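## Task

Pull the rear cooling block (the one farther from the drawer handle) out of cooler COLD's drawer and set it on deck slot D2, resting flat within the slot's locators, with each of its 4 loose tubes still in its original bore. Afterwards close the drawer completely (COLD's lamp stays on until it is closed). The front block must remain flat in its place with all its tubes in their bores, and plate P1 must stay on D1 as it currently is. Nothing may count as done if only the robot is holding it there at the end; release everything and move the arm away.

## Robot and tools

Robot: a single six-joint arm with a two-finger gripper, watched by one camera, cam_wrist (504x504 fisheye on the hand). Joint order everywhere (rows, Joint positions, Joint velocities, Joint targets): waist, shoulder, elbow, forearm roll, wrist pitch, wrist roll. Trust this order only.

Scene frame: origin on the table surface under the arm base, +z up, +y to the left when facing along +x. The base may be slightly tilted. end_effector_position (metres) and end_effector_quat_wxyz give the hand pose; the position is the spot between the pads when shut and can be off, more so far from the base. Fingers point along the gripper's +z and open along its y. Closed fingertips extend about 33 mm past that point, open ones about 9 mm; closing pushes the tips roughly 24 mm farther out, so keep clearance above surfaces. D1 is the deck slot beside COLD, D2 the next one out. COLD is loose on the table: it must finish within about a finger's width of its start, upright and barely rotated.

A row is 9 numbers, each in [-1, 1]: six joint values, then gripper position, gripper force_limit, gripper speed. Joint values are scaled offsets, not angles: 1.0 equals 1.983 rad for waist and shoulder, 2.38 rad for elbow, 2.975 rad for forearm roll, wrist pitch and wrist roll. Joint ranges (rad): waist -3.491 to 3.491, shoulder -3.140 to 3.140, elbow -1.187 to 4.328, forearm roll -3.316 to 3.316, wrist pitch -3.140 to 3.140, wrist roll -3.927 to 3.927; real ends may differ by 0.010 rad. Asking a joint more than 0.010 rad beyond its end is refused; a joint pushed into its real end stops there and the result may say "joint sent to its limit".

Gripper numbers are absolute settings, not offsets. position: +1 fully open (140 mm), pads touch near -0.8, -1 closes until blocked. force_limit: about 14 N at -1, 60 N at 0, 107 N at +1 (parts up to 40 mm wide). speed: about 30 mm/s at -1, 140 at 0, 250 at +1. object_status: 0 moving, 1 blocked while opening, 2 blocked while closing (a grip), 3 reached the setting or pads met (thin items may still be held). Confirm a grip by reading 2. To squeeze harder while at 2, raise force_limit and nudge position, e.g. -1 to -0.98. position_measured is in counts: 3 open, 230 pads touching, not linear.

execute_actions(actions): a list of actions; each action is a list of up to 15 rows, one per 1/30 s step, and the last row repeats to fill 15 steps. Joint values in every row are offsets from the angles held when that action began (the first action uses the last reported angles), not from the previous row. A malformed action, or a first action breaking the limit check, voids the whole call. An empty list just reports state and images.

move(target, speed, blocking): target is one 9-number row; its joint values are offsets from the Joint positions in the latest result that listed them. All joints travel together along paths lasting 0.5 to 10 s, so the hand arcs. speed is the top rate in rad/s of the joint with farthest to go, 0.01 to 2, default 0.5. It ends when at rest, or 5 s after the path. The extra "move:" line gives the outcome (done, off_target, moving, held, fault), limits=held or none, and the joint farthest from target. blocking=false returns after 0.5 s while motion continues; use wait(0) to check, and stop or wait before sending more motion.

wait(seconds): 0 to 10; holds the last command, returns early if a move finishes. stop(): brakes a running move; fingers keep going. zoom_image(camera, region): camera "cam_wrist", region [x0, y0, x1, y1] in pixels, at most 504 by 504. finished_scene(scene): ends the current scene, given its number; irreversible, and the result carries the next task.

Result lines: Joint positions and velocities (rad, rad/s), Joint targets (what the joints are being driven to; can drift on its own), Flange force (outside force on the gripper incl. held weight, noisy, "no reading" near singular poses), "joint command not followed" (clearance check altered targets; mounts and posts count as the arm), MOTOR HOT and OVER-TEMPERATURE FAULT.

Motion limits: joint target speeds top out at 2.62 (waist, shoulder), 3.14 (elbow), 3.93 (wrist joints) rad/s with 0.5 s ramp-up; targets may lead measured angles by at most 0.805, 0.966 and 1.21 rad respectively; targets that would shift the hand over 70 mm are scaled back. Big moves may need several actions. The robot keeps its last command while you are composing a reply.

Camera: fisheye K=[[383.904, 0, 254.269], [0, 382.369, 253.708], [0, 0, 1]], D=[0.2, 0, 0, 0], theta_max_deg=48.248, T_world_to_cam given per result and computed from joint readings; expect small errors.

Avoid: the arm is stiff, so aiming even slightly past a firm contact, or hitting fast, can trip a fault. Joint torque at its limit (139 N m waist/shoulder/elbow, 34.8 N m wrist joints, held weight included) or 150 N of outside force freezes the arm for 10 s and drops the rest of the call. Don't drop, slam or shove things, spill tubes, or push anything off the table (that ends the scene). Random brief tugs on held parts or nudges to loose items may occur. Long holding of loads heats motors.

Each tool is called by a JSON object that holds its "fn" and its "kwargs".

## Session

{"fn": "execute_actions", "kwargs": {"actions": []}}

Scene clock: 0.00 s.
end_effector_position=(+0.8663, +0.2497, +0.2527) position_measured=3 object_status=3 end_effector_quat_wxyz=(-0.026, +0.729, -0.682, -0.044)
Joint names: [waist, shoulder, elbow, forearm roll, wrist pitch, wrist roll]
Joint positions: [ 0.158  0.354  1.042 -0.291 -1.571 -0.244]
Joint velocities: [-0.     0.001  0.001  0.     0.     0.   ]
Flange force (N, the push that the arm receives, along the gripper's own x y z axes): no reading
Joint targets: [0.158 0.354 1.042 -0.291 -1.571 -0.244]

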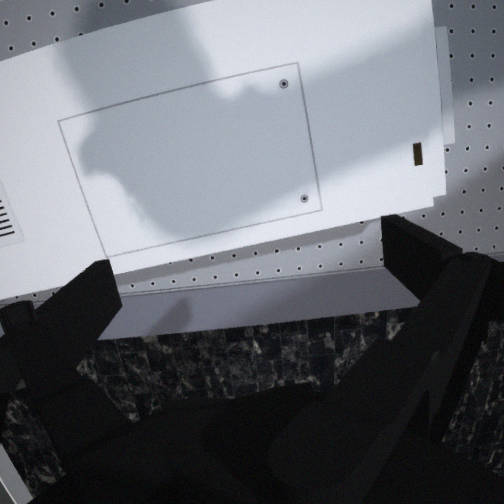

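{"fn": "move", "kwargs": {"target": [0,-0.1,0,0,0,0,1,0,0]}}

{"fn": "move", "kwargs": {"target": [0,0,0.084,0,0,0,1,0,0]}}

{"fn": "move", "kwargs": {"target": [0,0,0,0.0978,0,0,1,0,0]}}

{"fn": "move", "kwargs": {"target": [0,0,0,0,0.067,0,1,0,0]}}

{"fn": "move", "kwargs": {"target": [0,0,0,0,0,0.082,1,0,0]}}

{"fn": "move", "kwargs": {"target": [-0.08,0,0,0,0,0,1,0,0]}}

Scene clock: 2.13 s.
end_effector_position=(+0.8743, +0.2833, +0.4077) position_measured=3 object_status=3 end_effector_quat_wxyz=(-0.110, +0.742, -0.661, +0.003)
Joint names: [waist, shoulder, elbow, forearm roll, wrist pitch, wrist roll]
Joint positions: [ 0.158  0.156  1.042 -0.291 -1.571 -0.244]
Joint velocities: [ 0.001 -0.001 -0.    -0.001 -0.     0.   ]
Flange force (N, the push that the arm receives, along the gripper's own x y z axes): no reading
Joint targets: [0.158 0.156 1.042 -0.291 -1.571 -0.244]
move: done; limits=none; farthest joint: the shoulder, 0.001 radians from its target (0.199 radians at the start)
camera_calibration (this result's frames):
cam_wrist: T_world_to_cam=[[-0.989143, 0.0443844, -0.140091, 0.909721], [-0.0187707, 0.90733, 0.42, -0.401964], [0.14575, 0.41807, -0.896646, 0.30463], [0, 0, 0, 1]] pos_world=[0.8479, 0.19698, 0.569413]

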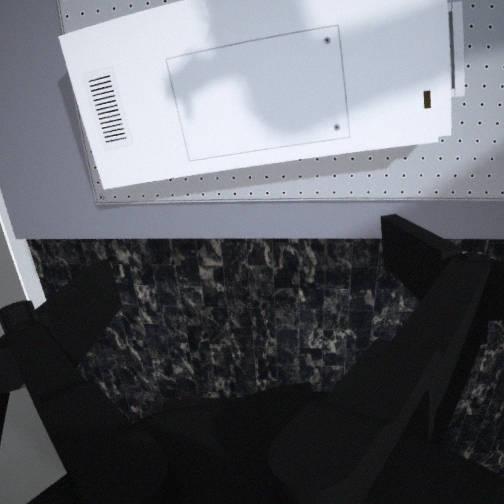

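Scene clock: 3.03 s.
end_effector_position=(+0.9128, +0.3161, +0.5102) position_measured=3 object_status=3 end_effector_quat_wxyz=(-0.194, +0.747, -0.634, +0.050)
Joint names: [waist, shoulder, elbow, forearm roll, wrist pitch, wrist roll]
Joint positions: [ 0.158  0.156  1.241 -0.291 -1.571 -0.244]
Joint velocities: [-0.    -0.     0.002 -0.001 -0.     0.   ]
Flange force (N, the push that the arm receives, along the gripper's own x y z axes): no reading
Joint targets: [0.158 0.156 1.242 -0.291 -1.571 -0.244]
move: done; limits=none; farthest joint: the elbow, 0.001 radians from its target (0.200 radians at the start)
camera_calibration (this result's frames):
cam_wrist: T_world_to_cam=[[-0.947254, 0.0218717, -0.319736, 1.02121], [-0.134744, 0.878024, 0.459257, -0.379004], [0.290781, 0.478116, -0.828765, 0.191238], [0, 0, 0, 1]] pos_world=[0.86067, 0.219005, 0.65907]

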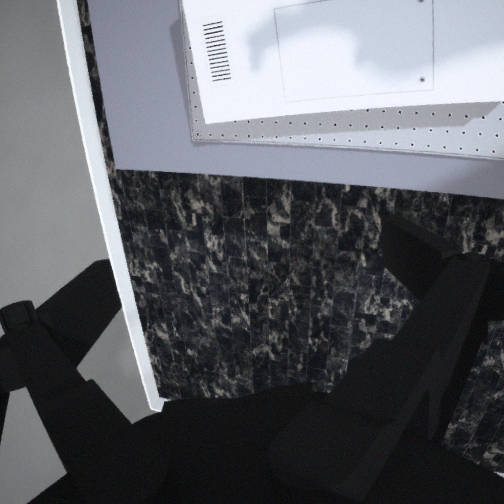

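Scene clock: 4.13 s.
end_effector_position=(+0.9356, +0.2164, +0.5505) position_measured=3 object_status=3 end_effector_quat_wxyz=(-0.129, +0.725, -0.653, +0.177)
Joint names: [waist, shoulder, elbow, forearm roll, wrist pitch, wrist roll]
Joint positions: [ 0.158  0.156  1.241 -0.    -1.571 -0.244]
Joint velocities: [-0.    -0.001  0.     0.001 -0.     0.   ]
Flange force (N, the push that the arm receives, along the gripper's own x y z axes): no reading
Joint targets: [0.158 0.156 1.241 -0.000 -1.571 -0.244]
move: done; limits=none; farthest joint: the waist, 0.000 radians from its target (0.000 radians at the start)
camera_calibration (this result's frames):
cam_wrist: T_world_to_cam=[[-0.906057, 0.0334123, -0.421836, 1.07307], [-0.0652628, 0.973917, 0.217318, -0.259409], [0.418094, 0.224433, -0.880243, 0.229815], [0, 0, 0, 1]] pos_world=[0.859245, 0.165211, 0.711325]

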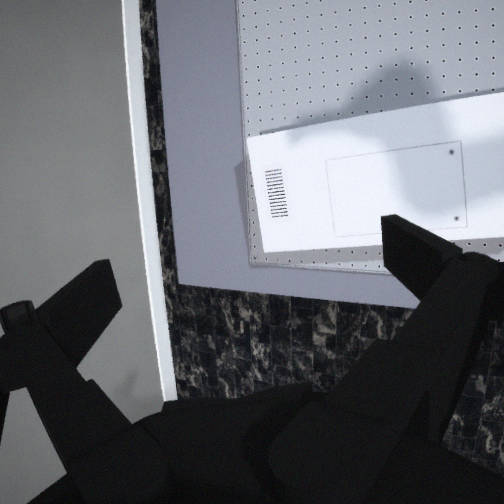

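Scene clock: 5.03 s.
end_effector_position=(+0.9929, +0.2414, +0.5840) position_measured=3 object_status=3 end_effector_quat_wxyz=(-0.214, +0.713, -0.630, +0.222)
Joint names: [waist, shoulder, elbow, forearm roll, wrist pitch, wrist roll]
Joint positions: [ 0.158  0.156  1.241 -0.    -1.372 -0.244]
Joint velocities: [-0.     0.001  0.    -0.     0.001  0.   ]
Flange force (N, the push that the arm receives, along the gripper's own x y z axes): no reading
Joint targets: [0.158 0.156 1.241 -0.000 -1.372 -0.244]
move: done; limits=none; farthest joint: the waist, 0.000 radians from its target (0.000 radians at the start)
camera_calibration (this result's frames):
cam_wrist: T_world_to_cam=[[-0.813511, 0.031354, -0.580704, 1.13964], [-0.145493, 0.955818, 0.255429, -0.225553], [0.563056, 0.292283, -0.773006, 0.00676461], [0, 0, 0, 1]] pos_world=[0.890486, 0.177878, 0.724637]

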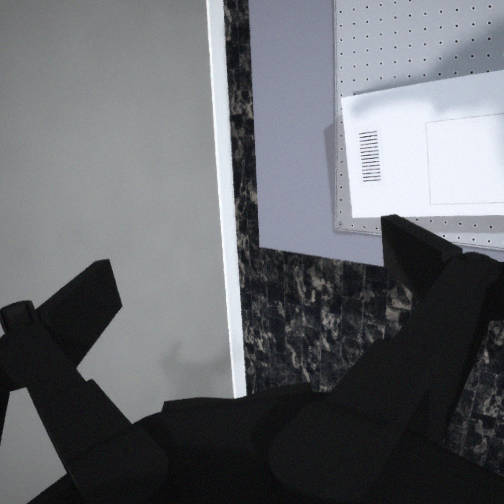

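Scene clock: 6.03 s.
end_effector_position=(+0.9929, +0.2414, +0.5840) position_measured=3 object_status=3 end_effector_quat_wxyz=(-0.185, +0.785, -0.538, +0.246)
Joint names: [waist, shoulder, elbow, forearm roll, wrist pitch, wrist roll]
Joint positions: [ 0.158  0.156  1.241 -0.    -1.372  0.   ]
Joint velocities: [ 0.     0.     0.     0.    -0.     0.001]
Flange force (N, the push that the arm receives, along the gripper's own x y z axes): no reading
Joint targets: [0.158 0.156 1.241 -0.000 -1.372 0.000]
move: done; limits=none; farthest joint: the waist, 0.000 radians from its target (0.000 radians at the start)
camera_calibration (this result's frames):
cam_wrist: T_world_to_cam=[[-0.792025, -0.210844, -0.572923, 1.17224], [-0.334471, 0.934951, 0.118306, 0.0471992], [0.510711, 0.285327, -0.811026, 0.0826208], [0, 0, 0, 1]] pos_world=[0.902038, 0.179458, 0.733029]

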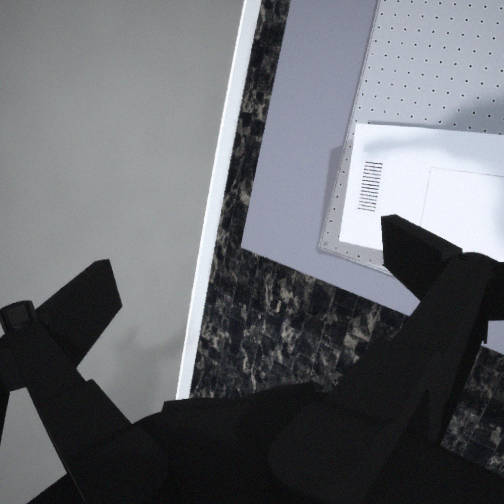

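Scene clock: 6.90 s.
end_effector_position=(+0.9994, +0.1499, +0.6190) position_measured=3 object_status=3 end_effector_quat_wxyz=(-0.149, +0.751, -0.568, +0.301)
Joint names: [waist, shoulder, elbow, forearm roll, wrist pitch, wrist roll]
Joint positions: [-0.     0.156  1.241 -0.    -1.372  0.   ]
Joint velocities: [-0.002 -0.     0.002  0.     0.    -0.   ]
Flange force (N, the push that the arm receives, along the gripper's own x y z axes): no reading
Joint targets: [-0.001 0.156 1.241 -0.000 -1.372 0.000]
move: done; limits=none; farthest joint: the waist, 0.000 radians from its target (0.159 radians at the start)
camera_calibration (this result's frames):
cam_wrist: T_world_to_cam=[[-0.784139, -0.16728, -0.597615, 1.179], [-0.222525, 0.974739, 0.0191367, 0.0743481], [0.579318, 0.14799, -0.801555, 0.0800384], [0, 0, 0, 1]] pos_world=[0.894674, 0.112908, 0.767319]

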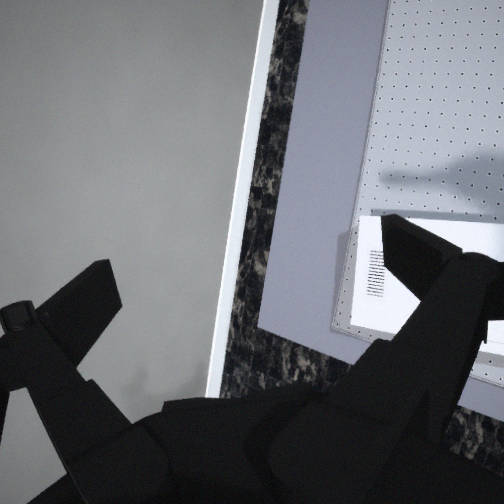

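{"fn": "move", "kwargs": {"target": [-0.353,-0.129,-0.269,-0.12,-0.2,-0.1,1,0,0], "speed": 1}}

Scene clock: 12.23 s.
end_effector_position=(+0.5833, -0.0931, +0.5587) position_measured=3 object_status=3 end_effector_quat_wxyz=(-0.138, -0.424, +0.893, -0.068)
Joint names: [waist, shoulder, elbow, forearm roll, wrist pitch, wrist roll]
Joint positions: [-0.7   -0.1    0.601 -0.357 -1.967 -0.297]
Joint velocities: [-0.002 -0.     0.001 -0.    -0.001 -0.001]
Flange force (N, the push that the arm receives, along the gripper's own x y z axes): [0.6 4.4 0.3]
Joint targets: [-0.701 -0.100 0.601 -0.357 -1.967 -0.297]
move: done; limits=none; farthest joint: the elbow, 0.001 radians from its target (0.641 radians at the start)
camera_calibration (this result's frames):
cam_wrist: T_world_to_cam=[[-0.677138, 0.734491, -0.0447964, 0.488734], [0.735833, 0.67634, -0.0333629, -0.337684], [0.00579286, -0.055554, -0.998439, 0.734246], [0, 0, 0, 1]] pos_world=[0.575167, -0.0897913, 0.743728]

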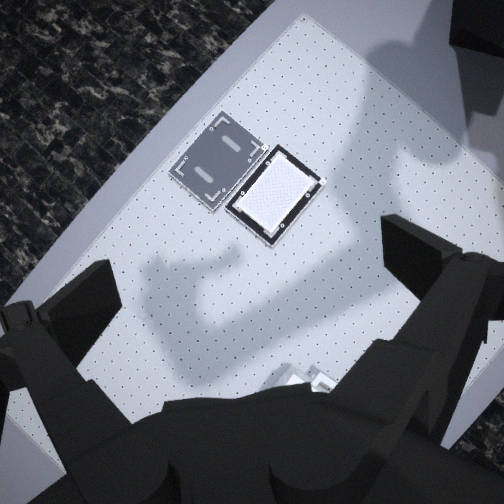

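{"fn": "move", "kwargs": {"target": [0.513,-0.167,-0.3134,0.0877,0.2716,-0.561,1,0,0], "speed": 1}}

Scene clock: 17.87 s.
end_effector_position=(+0.6009, +0.1703, +0.2791) position_measured=3 object_status=3 end_effector_quat_wxyz=(-0.001, +0.000, +1.000, +0.001)
Joint names: [waist, shoulder, elbow, forearm roll, wrist pitch, wrist roll]
Joint positions: [ 0.317 -0.431 -0.144 -0.096 -1.159 -1.966]
Joint velocities: [ 0.001  0.     0.     0.001  0.001 -0.002]
Flange force (N, the push that the arm receives, along the gripper's own x y z axes): [-2.1 -3.8 -3.9]
Joint targets: [0.317 -0.431 -0.145 -0.096 -1.159 -1.966]
move: done; limits=none; farthest joint: the waist, 0.001 radians from its target (1.018 radians at the start)
camera_calibration (this result's frames):
cam_wrist: T_world_to_cam=[[0.148063, 0.988962, 0.00567861, -0.258641], [0.953024, -0.144212, 0.266361, -0.612568], [0.26424, -0.0340265, -0.963857, 0.301004], [0, 0, 0, 1]] pos_world=[0.54255, 0.177688, 0.454757]

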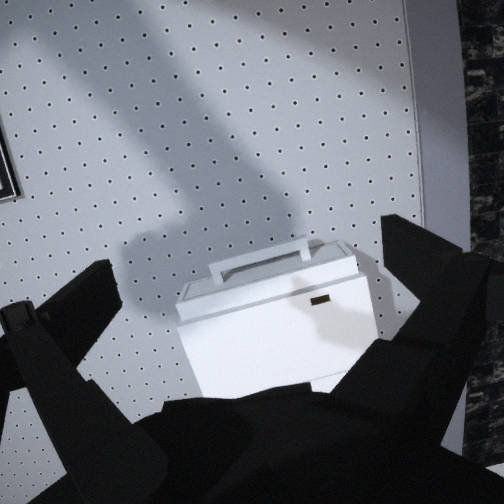

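{"fn": "zoom_image", "kwargs": {"camera": "cam_wrist", "region": [160,200,400,400]}}

Region (160, 200, 400, 400) of cam_wrist's 504x504 image, scaled by 2.100, with more detail than that image has.

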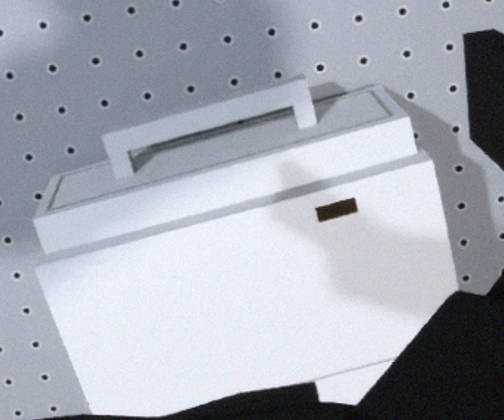

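{"fn": "move", "kwargs": {"target": [-0.0292,0.1097,0.0378,-0.0165,0.04,0.5987,-0.2,0,0], "speed": 1.2}}

Scene clock: 24.17 s.
end_effector_position=(+0.6538, +0.1664, +0.1999) position_measured=154 object_status=3 end_effector_quat_wxyz=(+0.000, +0.751, -0.660, -0.001)
Joint names: [waist, shoulder, elbow, forearm roll, wrist pitch, wrist roll]
Joint positions: [ 0.259 -0.213 -0.055 -0.145 -1.04  -0.185]
Joint velocities: [0.    0.    0.001 0.    0.    0.   ]
Flange force (N, the push that the arm receives, along the gripper's own x y z axes): [0.6 5.0 -4.3]
Joint targets: [0.259 -0.213 -0.055 -0.145 -1.040 -0.185]
move: done; limits=none; farthest joint: the waist, 0.000 radians from its target (0.058 radians at the start)
camera_calibration (this result's frames):
cam_wrist: T_world_to_cam=[[-0.999809, 0.0184526, 0.00648532, 0.649665], [0.0195159, 0.963173, 0.268172, -0.21679], [-0.00129804, 0.268247, -0.963349, 0.333795], [0, 0, 0, 1]] pos_world=[0.654205, 0.107279, 0.375485]

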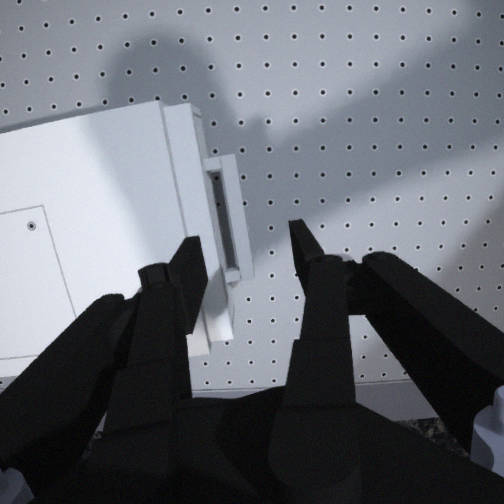

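{"fn": "move", "kwargs": {"target": [0.0156,0.0885,-0.012,0.001,0.0692,0,-0.4,0,0]}}

Scene clock: 36.83 s.
end_effector_position=(+0.6622, +0.1689, +0.1142) position_measured=179 object_status=3 end_effector_quat_wxyz=(+0.000, +0.752, -0.659, -0.001)
Joint names: [waist, shoulder, elbow, forearm roll, wrist pitch, wrist roll]
Joint positions: [ 0.283 -0.076 -0.076 -0.143 -0.879 -0.185]
Joint velocities: [-0. -0. -0.  0. -0.  0.]
Flange force (N, the push that the arm receives, along the gripper's own x y z axes): [1.7 7.2 -32.7]
Joint targets: [0.283 -0.076 -0.076 -0.143 -0.879 -0.185]
FORCE FAULT: contact force on the arm reached its limit, and the arm stopped for 10 seconds. The contact can be on any part of the arm, not only on its tool. That time counts as 20 of the actions that you can send in this scene. The arm's remaining commands of this call were not run. The arm holds still and accepts commands again. Move the arm away from the contact; if what it grips holds it there, let go first. Pushing or pulling that hard again can fault the arm again.
move: fault; limits=none; farthest joint: the wrist pitch, 0.045 radians from its target (0.206 radians at the start)
camera_calibration (this result's frames):
cam_wrist: T_world_to_cam=[[-0.999838, 0.0168524, 0.00639605, 0.658838], [0.0179505, 0.963188, 0.268229, -0.195331], [-0.00164032, 0.2683, -0.963334, 0.2508], [0, 0, 0, 1]] pos_world=[0.662648, 0.109748, 0.289784]

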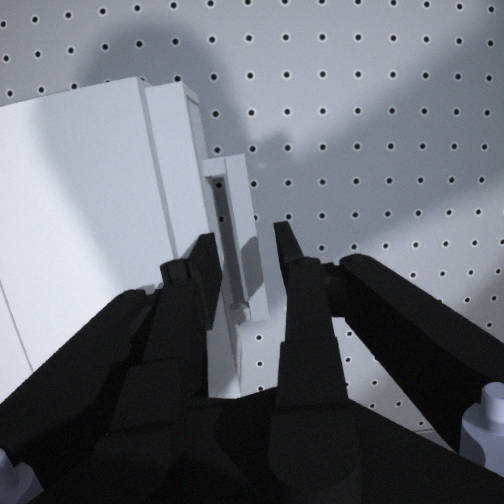

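{"fn": "execute_actions", "kwargs": {"actions": [[[-0.001,-0.0044,0.0011,0,-0.0039,0,-0.4,0,0]],[[0.006,-0.009,-0.009,0.003,0.0018,-0.0045,-0.4,0,0]]]}}

{"fn": "move", "kwargs": {"target": [0.0033,0.0147,-0.0036,0.0007,0.0129,0,-0.4,0,0], "speed": 0.015}}

{"fn": "zoom_image", "kwargs": {"camera": "cam_wrist", "region": [130,130,370,370]}}

Scene clock: 39.50 s.
end_effector_position=(+0.6558, +0.1712, +0.1226) position_measured=179 object_status=3 end_effector_quat_wxyz=(+0.000, +0.752, -0.659, -0.001)
Joint names: [waist, shoulder, elbow, forearm roll, wrist pitch, wrist roll]
Joint positions: [ 0.293 -0.102 -0.095 -0.134 -0.885 -0.199]
Joint velocities: [ 0.  0. -0. -0.  0.  0.]
Flange force (N, the push that the arm receives, along the gripper's own x y z axes): [2.1 0.8 -5.2]
Flange force at the end of the 1st action (N, along the gripper's axes at the end of the call): [1.7 -1.3 -3.2]
Joint targets: [0.293 -0.102 -0.095 -0.134 -0.885 -0.199]
camera_calibration (this result's frames):
cam_wrist: T_world_to_cam=[[-0.999849, 0.0161874, 0.00635081, 0.652482], [0.0172979, 0.963178, 0.268307, -0.199234], [-0.00177376, 0.268377, -0.963312, 0.258255], [0, 0, 0, 1]] pos_world=[0.656288, 0.112026, 0.298093]

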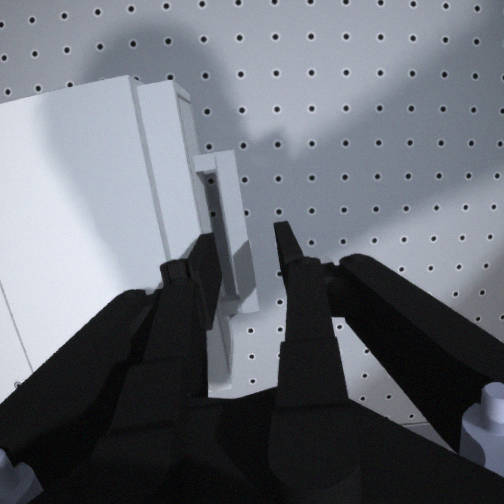

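Scene clock: 42.27 s.
end_effector_position=(+0.6552, +0.1714, +0.1034) position_measured=179 object_status=3 end_effector_quat_wxyz=(+0.000, +0.753, -0.658, -0.001)
Joint names: [waist, shoulder, elbow, forearm roll, wrist pitch, wrist roll]
Joint positions: [ 0.3   -0.073 -0.103 -0.132 -0.847 -0.199]
Joint velocities: [ 0.     0.001  0.001 -0.002  0.001  0.   ]
Flange force (N, the push that the arm receives, along the gripper's own x y z axes): [1.3 1.6 -4.6]
Joint targets: [0.300 -0.073 -0.103 -0.132 -0.847 -0.199]
move: done; limits=none; farthest joint: the waist, 0.000 radians from its target (0.006 radians at the start)
camera_calibration (this result's frames):
cam_wrist: T_world_to_cam=[[-0.999889, 0.0136661, 0.00600271, 0.652546], [0.0147744, 0.963377, 0.267742, -0.192565], [-0.00212388, 0.267801, -0.963472, 0.240066], [0, 0, 0, 1]] pos_world=[0.655829, 0.112305, 0.278937]

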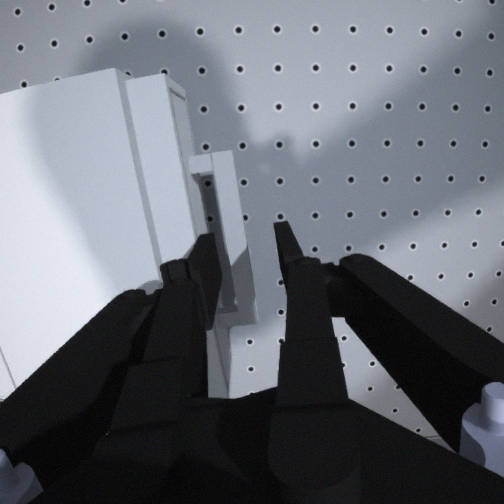

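Region (130, 130, 370, 370) of cam_wrist's 504x504 image, scaled by 2.100, with more detail than that image has.

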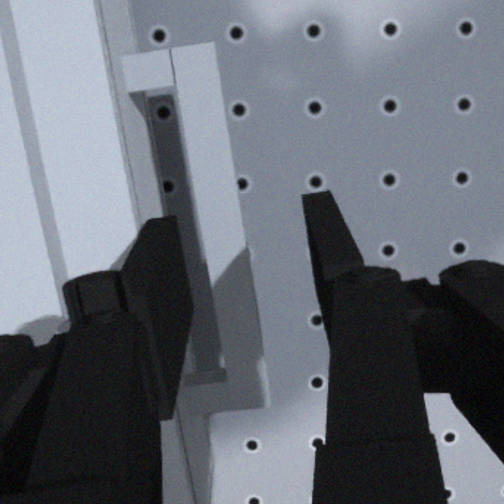

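{"fn": "move", "kwargs": {"target": [0.002,0.0118,-0.0017,0,0.0095,0.0005,-0.4,0,0], "speed": 0.012}}

{"fn": "zoom_image", "kwargs": {"camera": "cam_wrist", "region": [130,130,370,370]}}

Scene clock: 45.47 s.
end_effector_position=(+0.6551, +0.1716, +0.0889) position_measured=179 object_status=3 end_effector_quat_wxyz=(+0.000, +0.754, -0.657, -0.000)
Joint names: [waist, shoulder, elbow, forearm roll, wrist pitch, wrist roll]
Joint positions: [ 0.304 -0.05  -0.107 -0.132 -0.819 -0.197]
Joint velocities: [-0.     0.    -0.001  0.001  0.001  0.   ]
Flange force (N, the push that the arm receives, along the gripper's own x y z axes): [1.5 1.4 -4.5]
Joint targets: [0.304 -0.050 -0.107 -0.132 -0.819 -0.197]
move: done; limits=none; farthest joint: the waist, 0.000 radians from its target (0.004 radians at the start)
camera_calibration (this result's frames):
cam_wrist: T_world_to_cam=[[-0.999915, 0.0118202, 0.00552859, 0.652885], [0.0128695, 0.963334, 0.267995, -0.187633], [-0.00215812, 0.268044, -0.963404, 0.22605], [0, 0, 0, 1]] pos_world=[0.655732, 0.112444, 0.264453]

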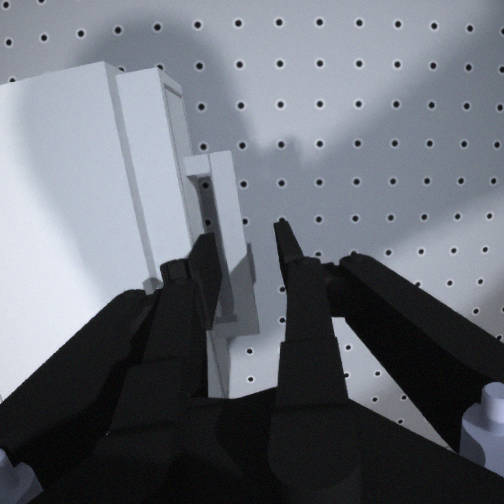

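Region (130, 130, 370, 370) of cam_wrist's 504x504 image, scaled by 2.100, with more detail than that image has.

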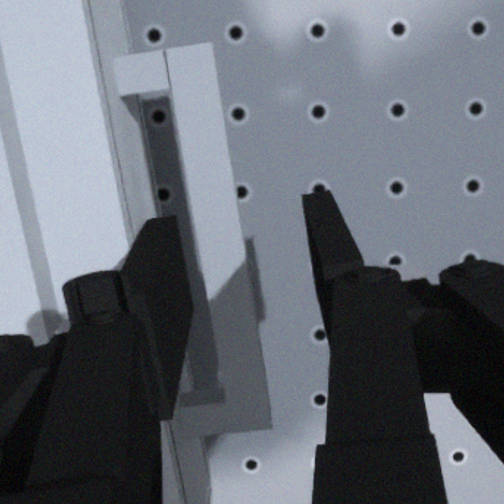

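{"fn": "move", "kwargs": {"target": [0.002,0.0105,-0.0019,0,0.0088,0,-0.4,0,0], "speed": 0.01}}

{"fn": "zoom_image", "kwargs": {"camera": "cam_wrist", "region": [100,130,370,400]}}

Scene clock: 48.73 s.
end_effector_position=(+0.6544, +0.1717, +0.0757) position_measured=179 object_status=3 end_effector_quat_wxyz=(-0.000, +0.754, -0.657, -0.000)
Joint names: [waist, shoulder, elbow, forearm roll, wrist pitch, wrist roll]
Joint positions: [ 0.308 -0.029 -0.112 -0.132 -0.793 -0.197]
Joint velocities: [ 0.    -0.     0.     0.001  0.001  0.   ]
Flange force (N, the push that the arm receives, along the gripper's own x y z axes): [3.6 1.9 -6.2]
Joint targets: [0.308 -0.029 -0.112 -0.132 -0.793 -0.197]
move: done; limits=none; farthest joint: the waist, 0.000 radians from its target (0.004 radians at the start)
camera_calibration (this result's frames):
cam_wrist: T_world_to_cam=[[-0.999924, 0.0111952, 0.00509577, 0.652404], [0.0121521, 0.963242, 0.268362, -0.183815], [-0.0019041, 0.268403, -0.963305, 0.213088], [0, 0, 0, 1]] pos_world=[0.654994, 0.112561, 0.251273]

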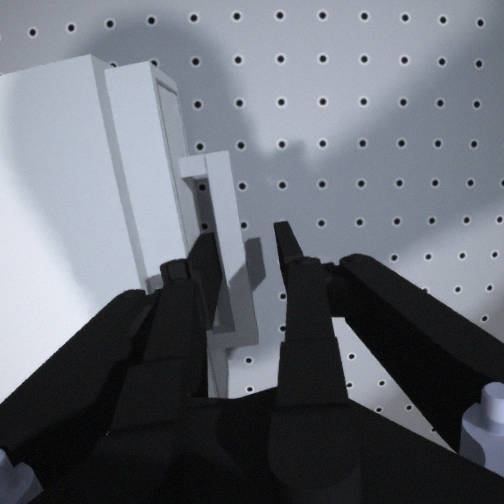

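Region (100, 130, 370, 400) of cam_wrist's 504x504 image, scaled by 1.867, with more detail than that image has.

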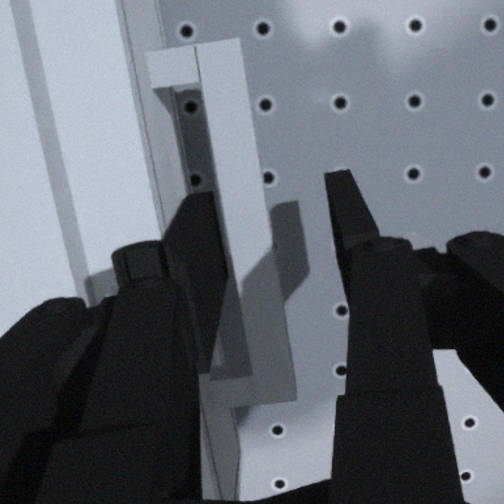

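{"fn": "move", "kwargs": {"target": [0.0202,-0.047,-0.07,0.0097,0.0257,-0.0188,-0.4,0,0], "speed": 0.06}}

Scene clock: 55.37 s.
end_effector_position=(+0.6041, +0.1648, +0.0754) position_measured=179 object_status=3 end_effector_quat_wxyz=(+0.000, +0.750, -0.661, -0.000)
Joint names: [waist, shoulder, elbow, forearm roll, wrist pitch, wrist roll]
Joint positions: [ 0.348 -0.122 -0.278 -0.103 -0.716 -0.253]
Joint velocities: [ 0.    -0.001 -0.001 -0.     0.    -0.   ]
Flange force (N, the push that the arm receives, along the gripper's own x y z axes): [-0.6 2.4 -5.6]
Joint targets: [0.348 -0.122 -0.278 -0.103 -0.716 -0.253]
move: done; limits=none; farthest joint: the waist, 0.000 radians from its target (0.040 radians at the start)
camera_calibration (this result's frames):
cam_wrist: T_world_to_cam=[[-0.999752, 0.0214558, 0.00593285, 0.600274], [0.022261, 0.963292, 0.267533, -0.18243], [0.0000250808, 0.267599, -0.96353, 0.213503], [0, 0, 0, 1]] pos_world=[0.604181, 0.105721, 0.250962]

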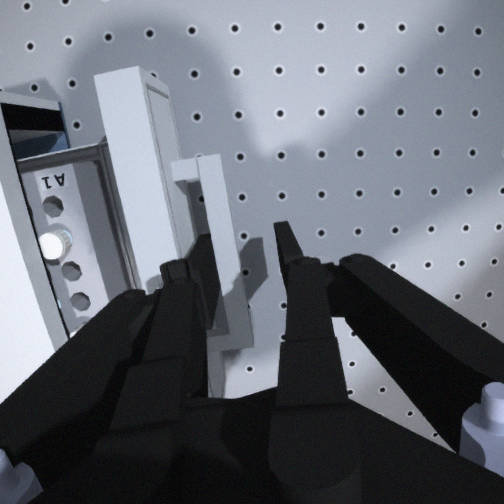

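{"fn": "move", "kwargs": {"target": [0.0249,-0.0472,-0.0682,0.0146,0.0241,-0.0215,-0.4,0,0], "speed": 0.1}}

{"fn": "move", "kwargs": {"target": [0.0313,-0.048,-0.068,0.0227,0.0228,-0.0341,-0.4,0,0], "speed": 0.1}}

Scene clock: 58.63 s.
end_effector_position=(+0.5541, +0.1581, +0.0755) position_measured=179 object_status=3 end_effector_quat_wxyz=(+0.001, +0.752, -0.660, -0.001)
Joint names: [waist, shoulder, elbow, forearm roll, wrist pitch, wrist roll]
Joint positions: [ 0.397 -0.216 -0.441 -0.059 -0.645 -0.317]
Joint velocities: [ 0.001 -0.002 -0.001 -0.     0.    -0.   ]
Flange force (N, the push that the arm receives, along the gripper's own x y z axes): [2.0 -0.8 -3.9]
Joint targets: [0.397 -0.216 -0.441 -0.059 -0.645 -0.317]
move: done; limits=none; farthest joint: the waist, 0.000 radians from its target (0.050 radians at the start)
camera_calibration (this result's frames):
cam_wrist: T_world_to_cam=[[-0.999825, 0.0175098, 0.00661756, 0.551097], [0.0186416, 0.963435, 0.267292, -0.172904], [-0.00169537, 0.267369, -0.963593, 0.216396], [0, 0, 0, 1]] pos_world=[0.554591, 0.0990744, 0.251087]

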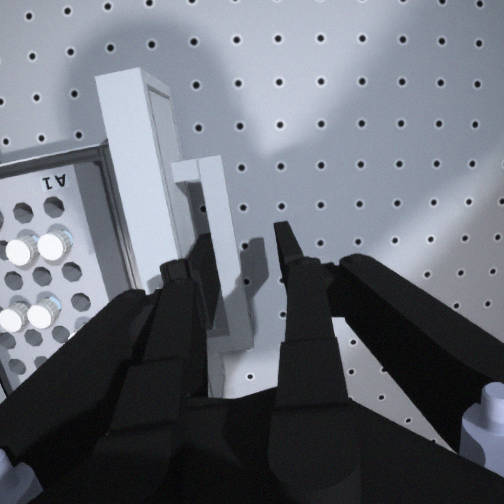

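Scene clock: 60.63 s.
end_effector_position=(+0.5051, +0.1518, +0.0755) position_measured=179 object_status=3 end_effector_quat_wxyz=(+0.001, +0.752, -0.659, -0.001)
Joint names: [waist, shoulder, elbow, forearm roll, wrist pitch, wrist roll]
Joint positions: [ 0.459 -0.311 -0.602  0.008 -0.577 -0.418]
Joint velocities: [ 0.001 -0.002 -0.     0.     0.001 -0.   ]
Flange force (N, the push that the arm receives, along the gripper's own x y z axes): [1.8 -0.5 -5.5]
Joint targets: [0.459 -0.311 -0.602 0.008 -0.577 -0.418]
move: done; limits=none; farthest joint: the waist, 0.000 radians from its target (0.062 radians at the start)
camera_calibration (this result's frames):
cam_wrist: T_world_to_cam=[[-0.999827, 0.0172608, 0.00694302, 0.502188], [0.0184883, 0.963492, 0.267097, -0.1659], [-0.00207923, 0.267179, -0.963645, 0.218178], [0, 0, 0, 1]] pos_world=[0.505622, 0.0928828, 0.251071]

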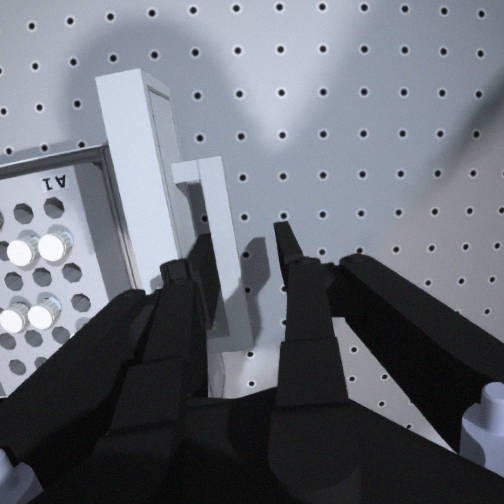

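{"fn": "move", "kwargs": {"target": [0.0315,-0.0418,-0.0569,0.0275,0.0165,-0.04,-0.4,0,0], "speed": 0.08}}

Scene clock: 63.03 s.
end_effector_position=(+0.4656, +0.1471, +0.0758) position_measured=179 object_status=3 end_effector_quat_wxyz=(+0.001, +0.752, -0.660, -0.001)
Joint names: [waist, shoulder, elbow, forearm roll, wrist pitch, wrist roll]
Joint positions: [ 0.522 -0.394 -0.738  0.09  -0.528 -0.537]
Joint velocities: [ 0.001 -0.002 -0.003 -0.001  0.    -0.001]
Flange force (N, the push that the arm receives, along the gripper's own x y z axes): no reading
Joint targets: [0.522 -0.394 -0.738 0.090 -0.528 -0.537]
move: done; limits=none; farthest joint: the waist, 0.000 radians from its target (0.062 radians at the start)
camera_calibration (this result's frames):
cam_wrist: T_world_to_cam=[[-0.99982, 0.0175836, 0.00710209, 0.46272], [0.0188404, 0.963668, 0.266437, -0.160804], [-0.00215913, 0.266523, -0.963826, 0.219878], [0, 0, 0, 1]] pos_world=[0.466141, 0.088223, 0.251482]

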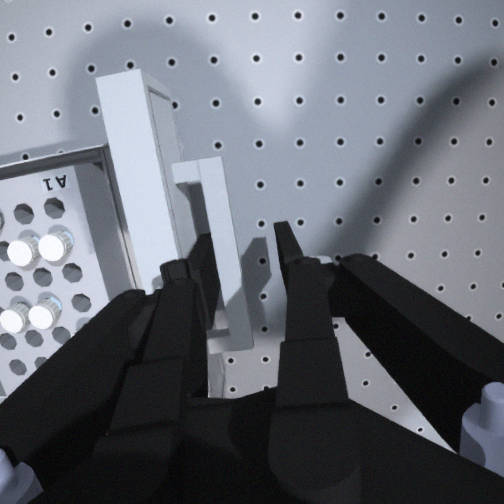

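{"fn": "move", "kwargs": {"target": [0.0057,-0.1069,0.0177,-0.0053,-0.0847,0.0054,-0.4,0,0], "speed": 0.2}}

{"fn": "move", "kwargs": {"target": [-0.1337,0.1518,0.2605,-0.0703,-0.11,0.1062,1,0,0], "speed": 0.7}}

Scene clock: 65.77 s.
end_effector_position=(+0.4668, +0.1459, +0.1593) position_measured=179 object_status=3 end_effector_quat_wxyz=(+0.000, +0.752, -0.660, -0.000)
Joint names: [waist, shoulder, elbow, forearm roll, wrist pitch, wrist roll]
Joint positions: [ 0.533 -0.606 -0.696  0.074 -0.78  -0.521]
Joint velocities: [ 0.    -0.001 -0.    -0.001 -0.001 -0.   ]
Flange force (N, the push that the arm receives, along the gripper's own x y z axes): no reading
Joint targets: [0.533 -0.606 -0.696 0.074 -0.780 -0.521]
move: done; limits=none; farthest joint: the waist, 0.000 radians from its target (0.012 radians at the start)
camera_calibration (this result's frames):
cam_wrist: T_world_to_cam=[[-0.999824, 0.0179249, 0.00558091, 0.463566], [0.0187649, 0.963241, 0.267982, -0.182156], [-0.000572219, 0.26804, -0.963408, 0.29963], [0, 0, 0, 1]] pos_world=[0.467074, 0.0868385, 0.334894]

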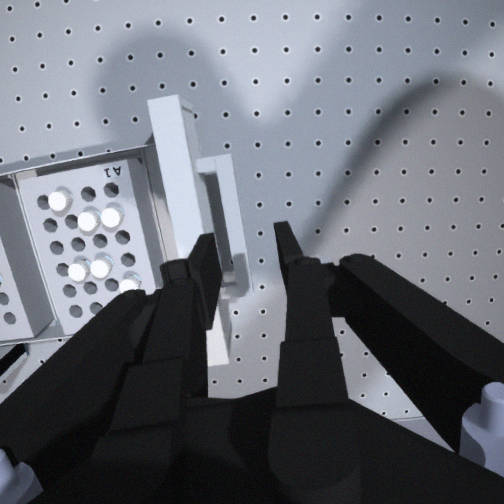

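Scene clock: 67.20 s.
end_effector_position=(+0.6357, +0.1677, +0.2415) position_measured=3 object_status=3 end_effector_quat_wxyz=(-0.001, +0.751, -0.660, -0.001)
Joint names: [waist, shoulder, elbow, forearm roll, wrist pitch, wrist roll]
Joint positions: [ 0.268 -0.305 -0.076 -0.135 -1.107 -0.205]
Joint velocities: [-0.001 -0.     0.003  0.    -0.001  0.001]
Flange force (N, the push that the arm receives, along the gripper's own x y z axes): [4.2 -5.7 -3.9]
Joint targets: [0.268 -0.305 -0.076 -0.135 -1.107 -0.205]
move: done; limits=none; farthest joint: the waist, 0.000 radians from its target (0.265 radians at the start)
camera_calibration (this result's frames):
cam_wrist: T_world_to_cam=[[-0.99982, 0.0181558, 0.00547076, 0.631595], [0.0189585, 0.962778, 0.269629, -0.228711], [-0.00037179, 0.269684, -0.962949, 0.372526], [0, 0, 0, 1]] pos_world=[0.635956, 0.108266, 0.416935]

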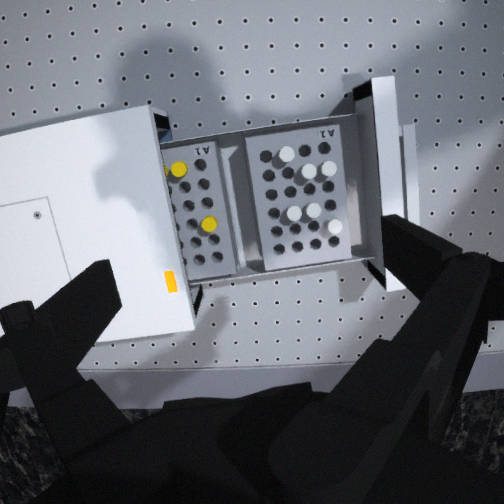

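{"fn": "move", "kwargs": {"target": [0.1337,-0.1518,-0.2605,0.0703,0.11,-0.1062,-0.4,0,0], "speed": 0.7}}

{"fn": "move", "kwargs": {"target": [-0.007,0.1089,-0.0147,0.0037,0.0837,-0.0034,-0.4,0,0], "speed": 0.12}}

{"fn": "move", "kwargs": {"target": [0.0422,-0.0533,-0.0698,0.0422,0.0167,-0.0598,-0.4,0,0], "speed": 0.07}}

Scene clock: 89.03 s.
end_effector_position=(+0.4668, +0.1460, +0.1593) position_measured=179 object_status=3 end_effector_quat_wxyz=(+0.000, +0.752, -0.660, -0.000)
Joint names: [waist, shoulder, elbow, forearm roll, wrist pitch, wrist roll]
Joint positions: [ 0.533 -0.606 -0.696  0.074 -0.78  -0.521]
Joint velocities: [ 0.001 -0.    -0.003 -0.     0.001 -0.001]
Flange force (N, the push that the arm receives, along the gripper's own x y z axes): no reading
Joint targets: [0.533 -0.606 -0.696 0.074 -0.780 -0.521]
move: done; limits=none; farthest joint: the waist, 0.000 radians from its target (0.265 radians at the start)
camera_calibration (this result's frames):
cam_wrist: T_world_to_cam=[[-0.999824, 0.0179238, 0.00557575, 0.46357], [0.0187625, 0.963241, 0.267984, -0.182158], [-0.000567495, 0.268042, -0.963407, 0.299629], [0, 0, 0, 1]] pos_world=[0.467076, 0.0868399, 0.334895]

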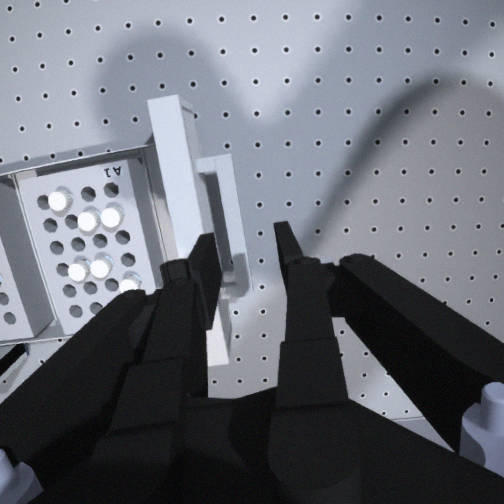

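Scene clock: 91.47 s.
end_effector_position=(+0.4675, +0.1477, +0.0759) position_measured=179 object_status=3 end_effector_quat_wxyz=(+0.001, +0.752, -0.660, -0.001)
Joint names: [waist, shoulder, elbow, forearm roll, wrist pitch, wrist roll]
Joint positions: [ 0.519 -0.39  -0.731  0.085 -0.531 -0.531]
Joint velocities: [-0.     0.     0.002  0.001  0.001 -0.   ]
Flange force (N, the push that the arm receives, along the gripper's own x y z axes): no reading
Joint targets: [0.519 -0.390 -0.731 0.085 -0.531 -0.531]
move: done; limits=none; farthest joint: the waist, 0.000 radians from its target (0.014 radians at the start)
camera_calibration (this result's frames):
cam_wrist: T_world_to_cam=[[-0.999813, 0.017848, 0.00744505, 0.464514], [0.0191875, 0.96356, 0.266802, -0.161633], [-0.00241188, 0.266895, -0.963723, 0.219864], [0, 0, 0, 1]] pos_world=[0.468059, 0.0887717, 0.251553]

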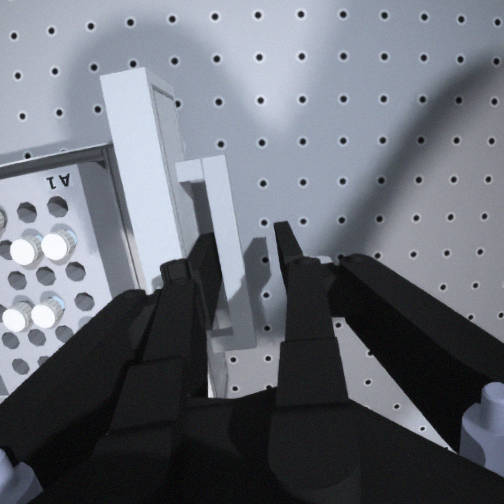

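Scene clock: 94.33 s.
end_effector_position=(+0.4211, +0.1415, +0.0759) position_measured=179 object_status=3 end_effector_quat_wxyz=(+0.001, +0.752, -0.660, -0.001)
Joint names: [waist, shoulder, elbow, forearm roll, wrist pitch, wrist roll]
Joint positions: [ 0.603 -0.495 -0.897  0.211 -0.481 -0.709]
Joint velocities: [ 0.    -0.001 -0.002  0.001  0.    -0.001]
Flange force (N, the push that the arm receives, along the gripper's own x y z axes): no reading
Joint targets: [0.603 -0.496 -0.897 0.211 -0.481 -0.709]
move: done; limits=none; farthest joint: the elbow, 0.001 radians from its target (0.167 radians at the start)
camera_calibration (this result's frames):
cam_wrist: T_world_to_cam=[[-0.999822, 0.0177504, 0.00642568, 0.418416], [0.0188226, 0.963358, 0.267557, -0.154693], [-0.00144099, 0.26763, -0.963521, 0.220844], [0, 0, 0, 1]] pos_world=[0.421571, 0.0824928, 0.251488]

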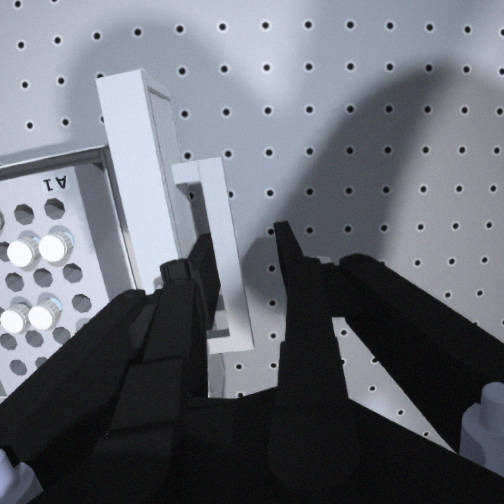

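{"fn": "move", "kwargs": {"target": [0.0227,-0.028,-0.0349,0.0249,0.0057,-0.0346,-0.4,0,0], "speed": 0.05}}

{"fn": "move", "kwargs": {"target": [0.0289,-0.11,0.0172,-0.0132,-0.0888,0.0087,-0.4,0,0], "speed": 0.15}}

{"fn": "move", "kwargs": {"target": [-0.2204,0.234,0.3626,-0.128,-0.1274,0.1953,1,0,0], "speed": 0.7}}

Scene clock: 98.00 s.
end_effector_position=(+0.3986, +0.1382, +0.0756) position_measured=179 object_status=3 end_effector_quat_wxyz=(+0.000, +0.752, -0.659, -0.000)
Joint names: [waist, shoulder, elbow, forearm roll, wrist pitch, wrist roll]
Joint positions: [ 0.648 -0.551 -0.98   0.285 -0.464 -0.812]
Joint velocities: [ 0.    -0.001 -0.002  0.001  0.    -0.002]
Flange force (N, the push that the arm receives, along the gripper's own x y z axes): no reading
Joint targets: [0.648 -0.551 -0.980 0.285 -0.464 -0.812]
move: done; limits=none; farthest joint: the waist, 0.000 radians from its target (0.045 radians at the start)
camera_calibration (this result's frames):
cam_wrist: T_world_to_cam=[[-0.999833, 0.0173229, 0.00590455, 0.396001], [0.0182712, 0.963359, 0.267592, -0.150794], [-0.00105274, 0.267655, -0.963514, 0.221243], [0, 0, 0, 1]] pos_world=[0.398923, 0.079192, 0.251184]

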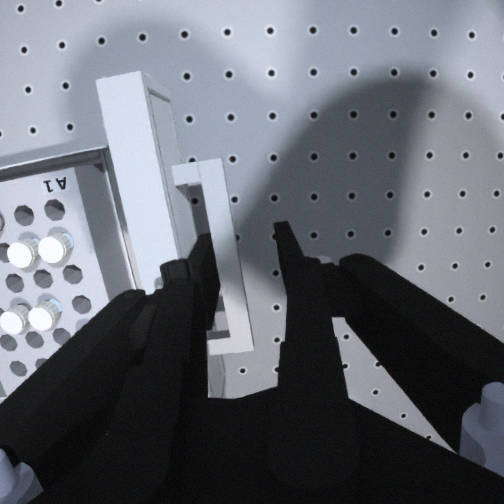

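Scene clock: 100.13 s.
end_effector_position=(+0.3995, +0.1378, +0.1399) position_measured=179 object_status=3 end_effector_quat_wxyz=(+0.000, +0.752, -0.660, -0.001)
Joint names: [waist, shoulder, elbow, forearm roll, wrist pitch, wrist roll]
Joint positions: [ 0.705 -0.769 -0.939  0.245 -0.728 -0.786]
Joint velocities: [ 0.    -0.002  0.001  0.001 -0.001  0.   ]
Flange force (N, the push that the arm receives, along the gripper's own x y z axes): no reading
Joint targets: [0.705 -0.769 -0.939 0.245 -0.728 -0.786]
move: done; limits=none; farthest joint: the waist, 0.000 radians from its target (0.058 radians at the start)
camera_calibration (this result's frames):
cam_wrist: T_world_to_cam=[[-0.999821, 0.0179748, 0.00591294, 0.396496], [0.0189019, 0.963283, 0.267822, -0.167856], [-0.000881785, 0.267885, -0.96345, 0.283205], [0, 0, 0, 1]] pos_world=[0.399848, 0.0786998, 0.315465]

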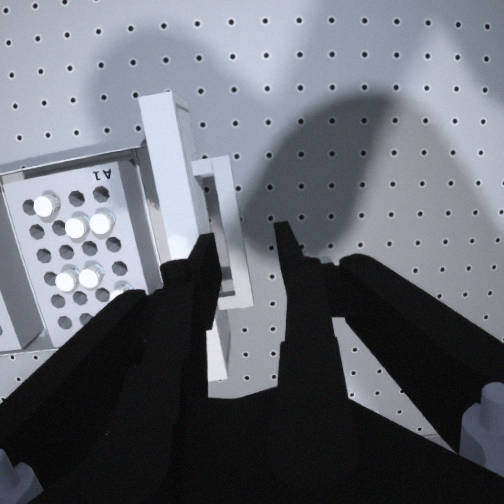

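Scene clock: 101.93 s.
end_effector_position=(+0.6355, +0.1678, +0.2415) position_measured=3 object_status=3 end_effector_quat_wxyz=(-0.001, +0.751, -0.660, -0.001)
Joint names: [waist, shoulder, elbow, forearm roll, wrist pitch, wrist roll]
Joint positions: [ 0.268 -0.305 -0.076 -0.135 -1.107 -0.205]
Joint velocities: [-0.001  0.001  0.002 -0.    -0.     0.001]
Flange force (N, the push that the arm receives, along the gripper's own x y z axes): [5.2 -0.9 -4.0]
Joint targets: [0.268 -0.305 -0.076 -0.135 -1.107 -0.205]
move: done; limits=none; farthest joint: the waist, 0.000 radians from its target (0.437 radians at the start)
camera_calibration (this result's frames):
cam_wrist: T_world_to_cam=[[-0.99982, 0.0180721, 0.00574253, 0.631357], [0.0189514, 0.962681, 0.269973, -0.228926], [-0.000649243, 0.270034, -0.962851, 0.372646], [0, 0, 0, 1]] pos_world=[0.635823, 0.108346, 0.41698]

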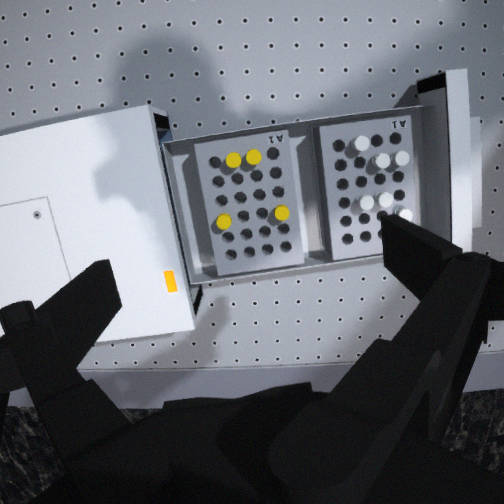

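{"fn": "move", "kwargs": {"target": [0.0134,0.0715,-0.0405,0.0004,0.0803,0.002,0.6,0,0], "speed": 0.3}}

Scene clock: 104.83 s.
end_effector_position=(+0.6319, +0.1619, +0.1305) position_measured=53 object_status=3 end_effector_quat_wxyz=(+0.000, +0.752, -0.660, -0.001)
Joint names: [waist, shoulder, elbow, forearm roll, wrist pitch, wrist roll]
Joint positions: [ 0.295 -0.163 -0.172 -0.134 -0.868 -0.199]
Joint velocities: [-0.    -0.    -0.001 -0.001  0.001 -0.   ]
Flange force (N, the push that the arm receives, along the gripper's own x y z axes): [0.1 6.0 -4.0]
Joint targets: [0.295 -0.163 -0.172 -0.134 -0.868 -0.199]
move: done; limits=none; farthest joint: the waist, 0.000 radians from its target (0.027 radians at the start)
camera_calibration (this result's frames):
cam_wrist: T_world_to_cam=[[-0.999824, 0.0178845, 0.00574464, 0.628487], [0.01877, 0.963181, 0.268199, -0.19292], [-0.000736517, 0.268259, -0.963346, 0.267753], [0, 0, 0, 1]] pos_world=[0.632195, 0.102749, 0.306069]

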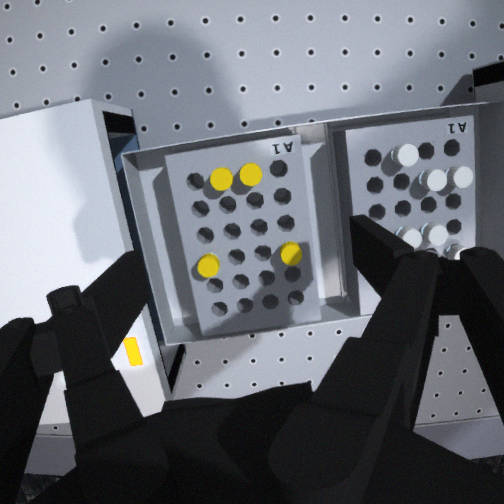

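{"fn": "move", "kwargs": {"target": [-0.0003,0.0165,-0.005,0,0.014,0,0.42,0,0], "speed": 0.05}}

Scene clock: 106.87 s.
end_effector_position=(+0.6307, +0.1572, +0.1099) position_measured=76 object_status=3 end_effector_quat_wxyz=(+0.002, +0.750, -0.662, +0.001)
Joint names: [waist, shoulder, elbow, forearm roll, wrist pitch, wrist roll]
Joint positions: [ 0.294 -0.131 -0.184 -0.134 -0.827 -0.199]
Joint velocities: [-0.     0.001 -0.001  0.     0.001  0.   ]
Flange force (N, the push that the arm receives, along the gripper's own x y z axes): [2.0 0.0 -2.9]
Joint targets: [0.294 -0.131 -0.184 -0.134 -0.827 -0.199]
move: done; limits=none; farthest joint: the waist, 0.000 radians from its target (0.000 radians at the start)
camera_calibration (this result's frames):
cam_wrist: T_world_to_cam=[[-0.999718, 0.0228231, 0.00658981, 0.626521], [0.023753, 0.964376, 0.263467, -0.185693], [-0.000341907, 0.263549, -0.964646, 0.249811], [0, 0, 0, 1]] pos_world=[0.630841, 0.0989412, 0.285775]

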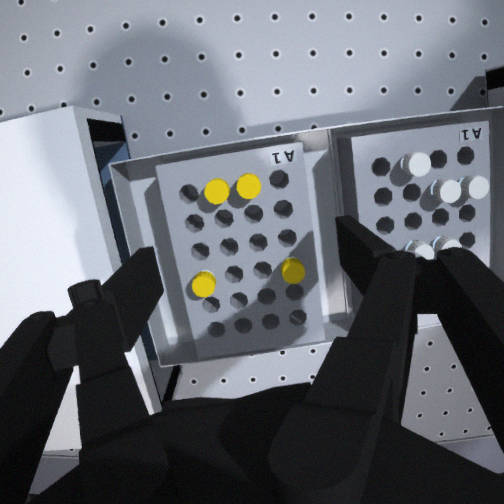

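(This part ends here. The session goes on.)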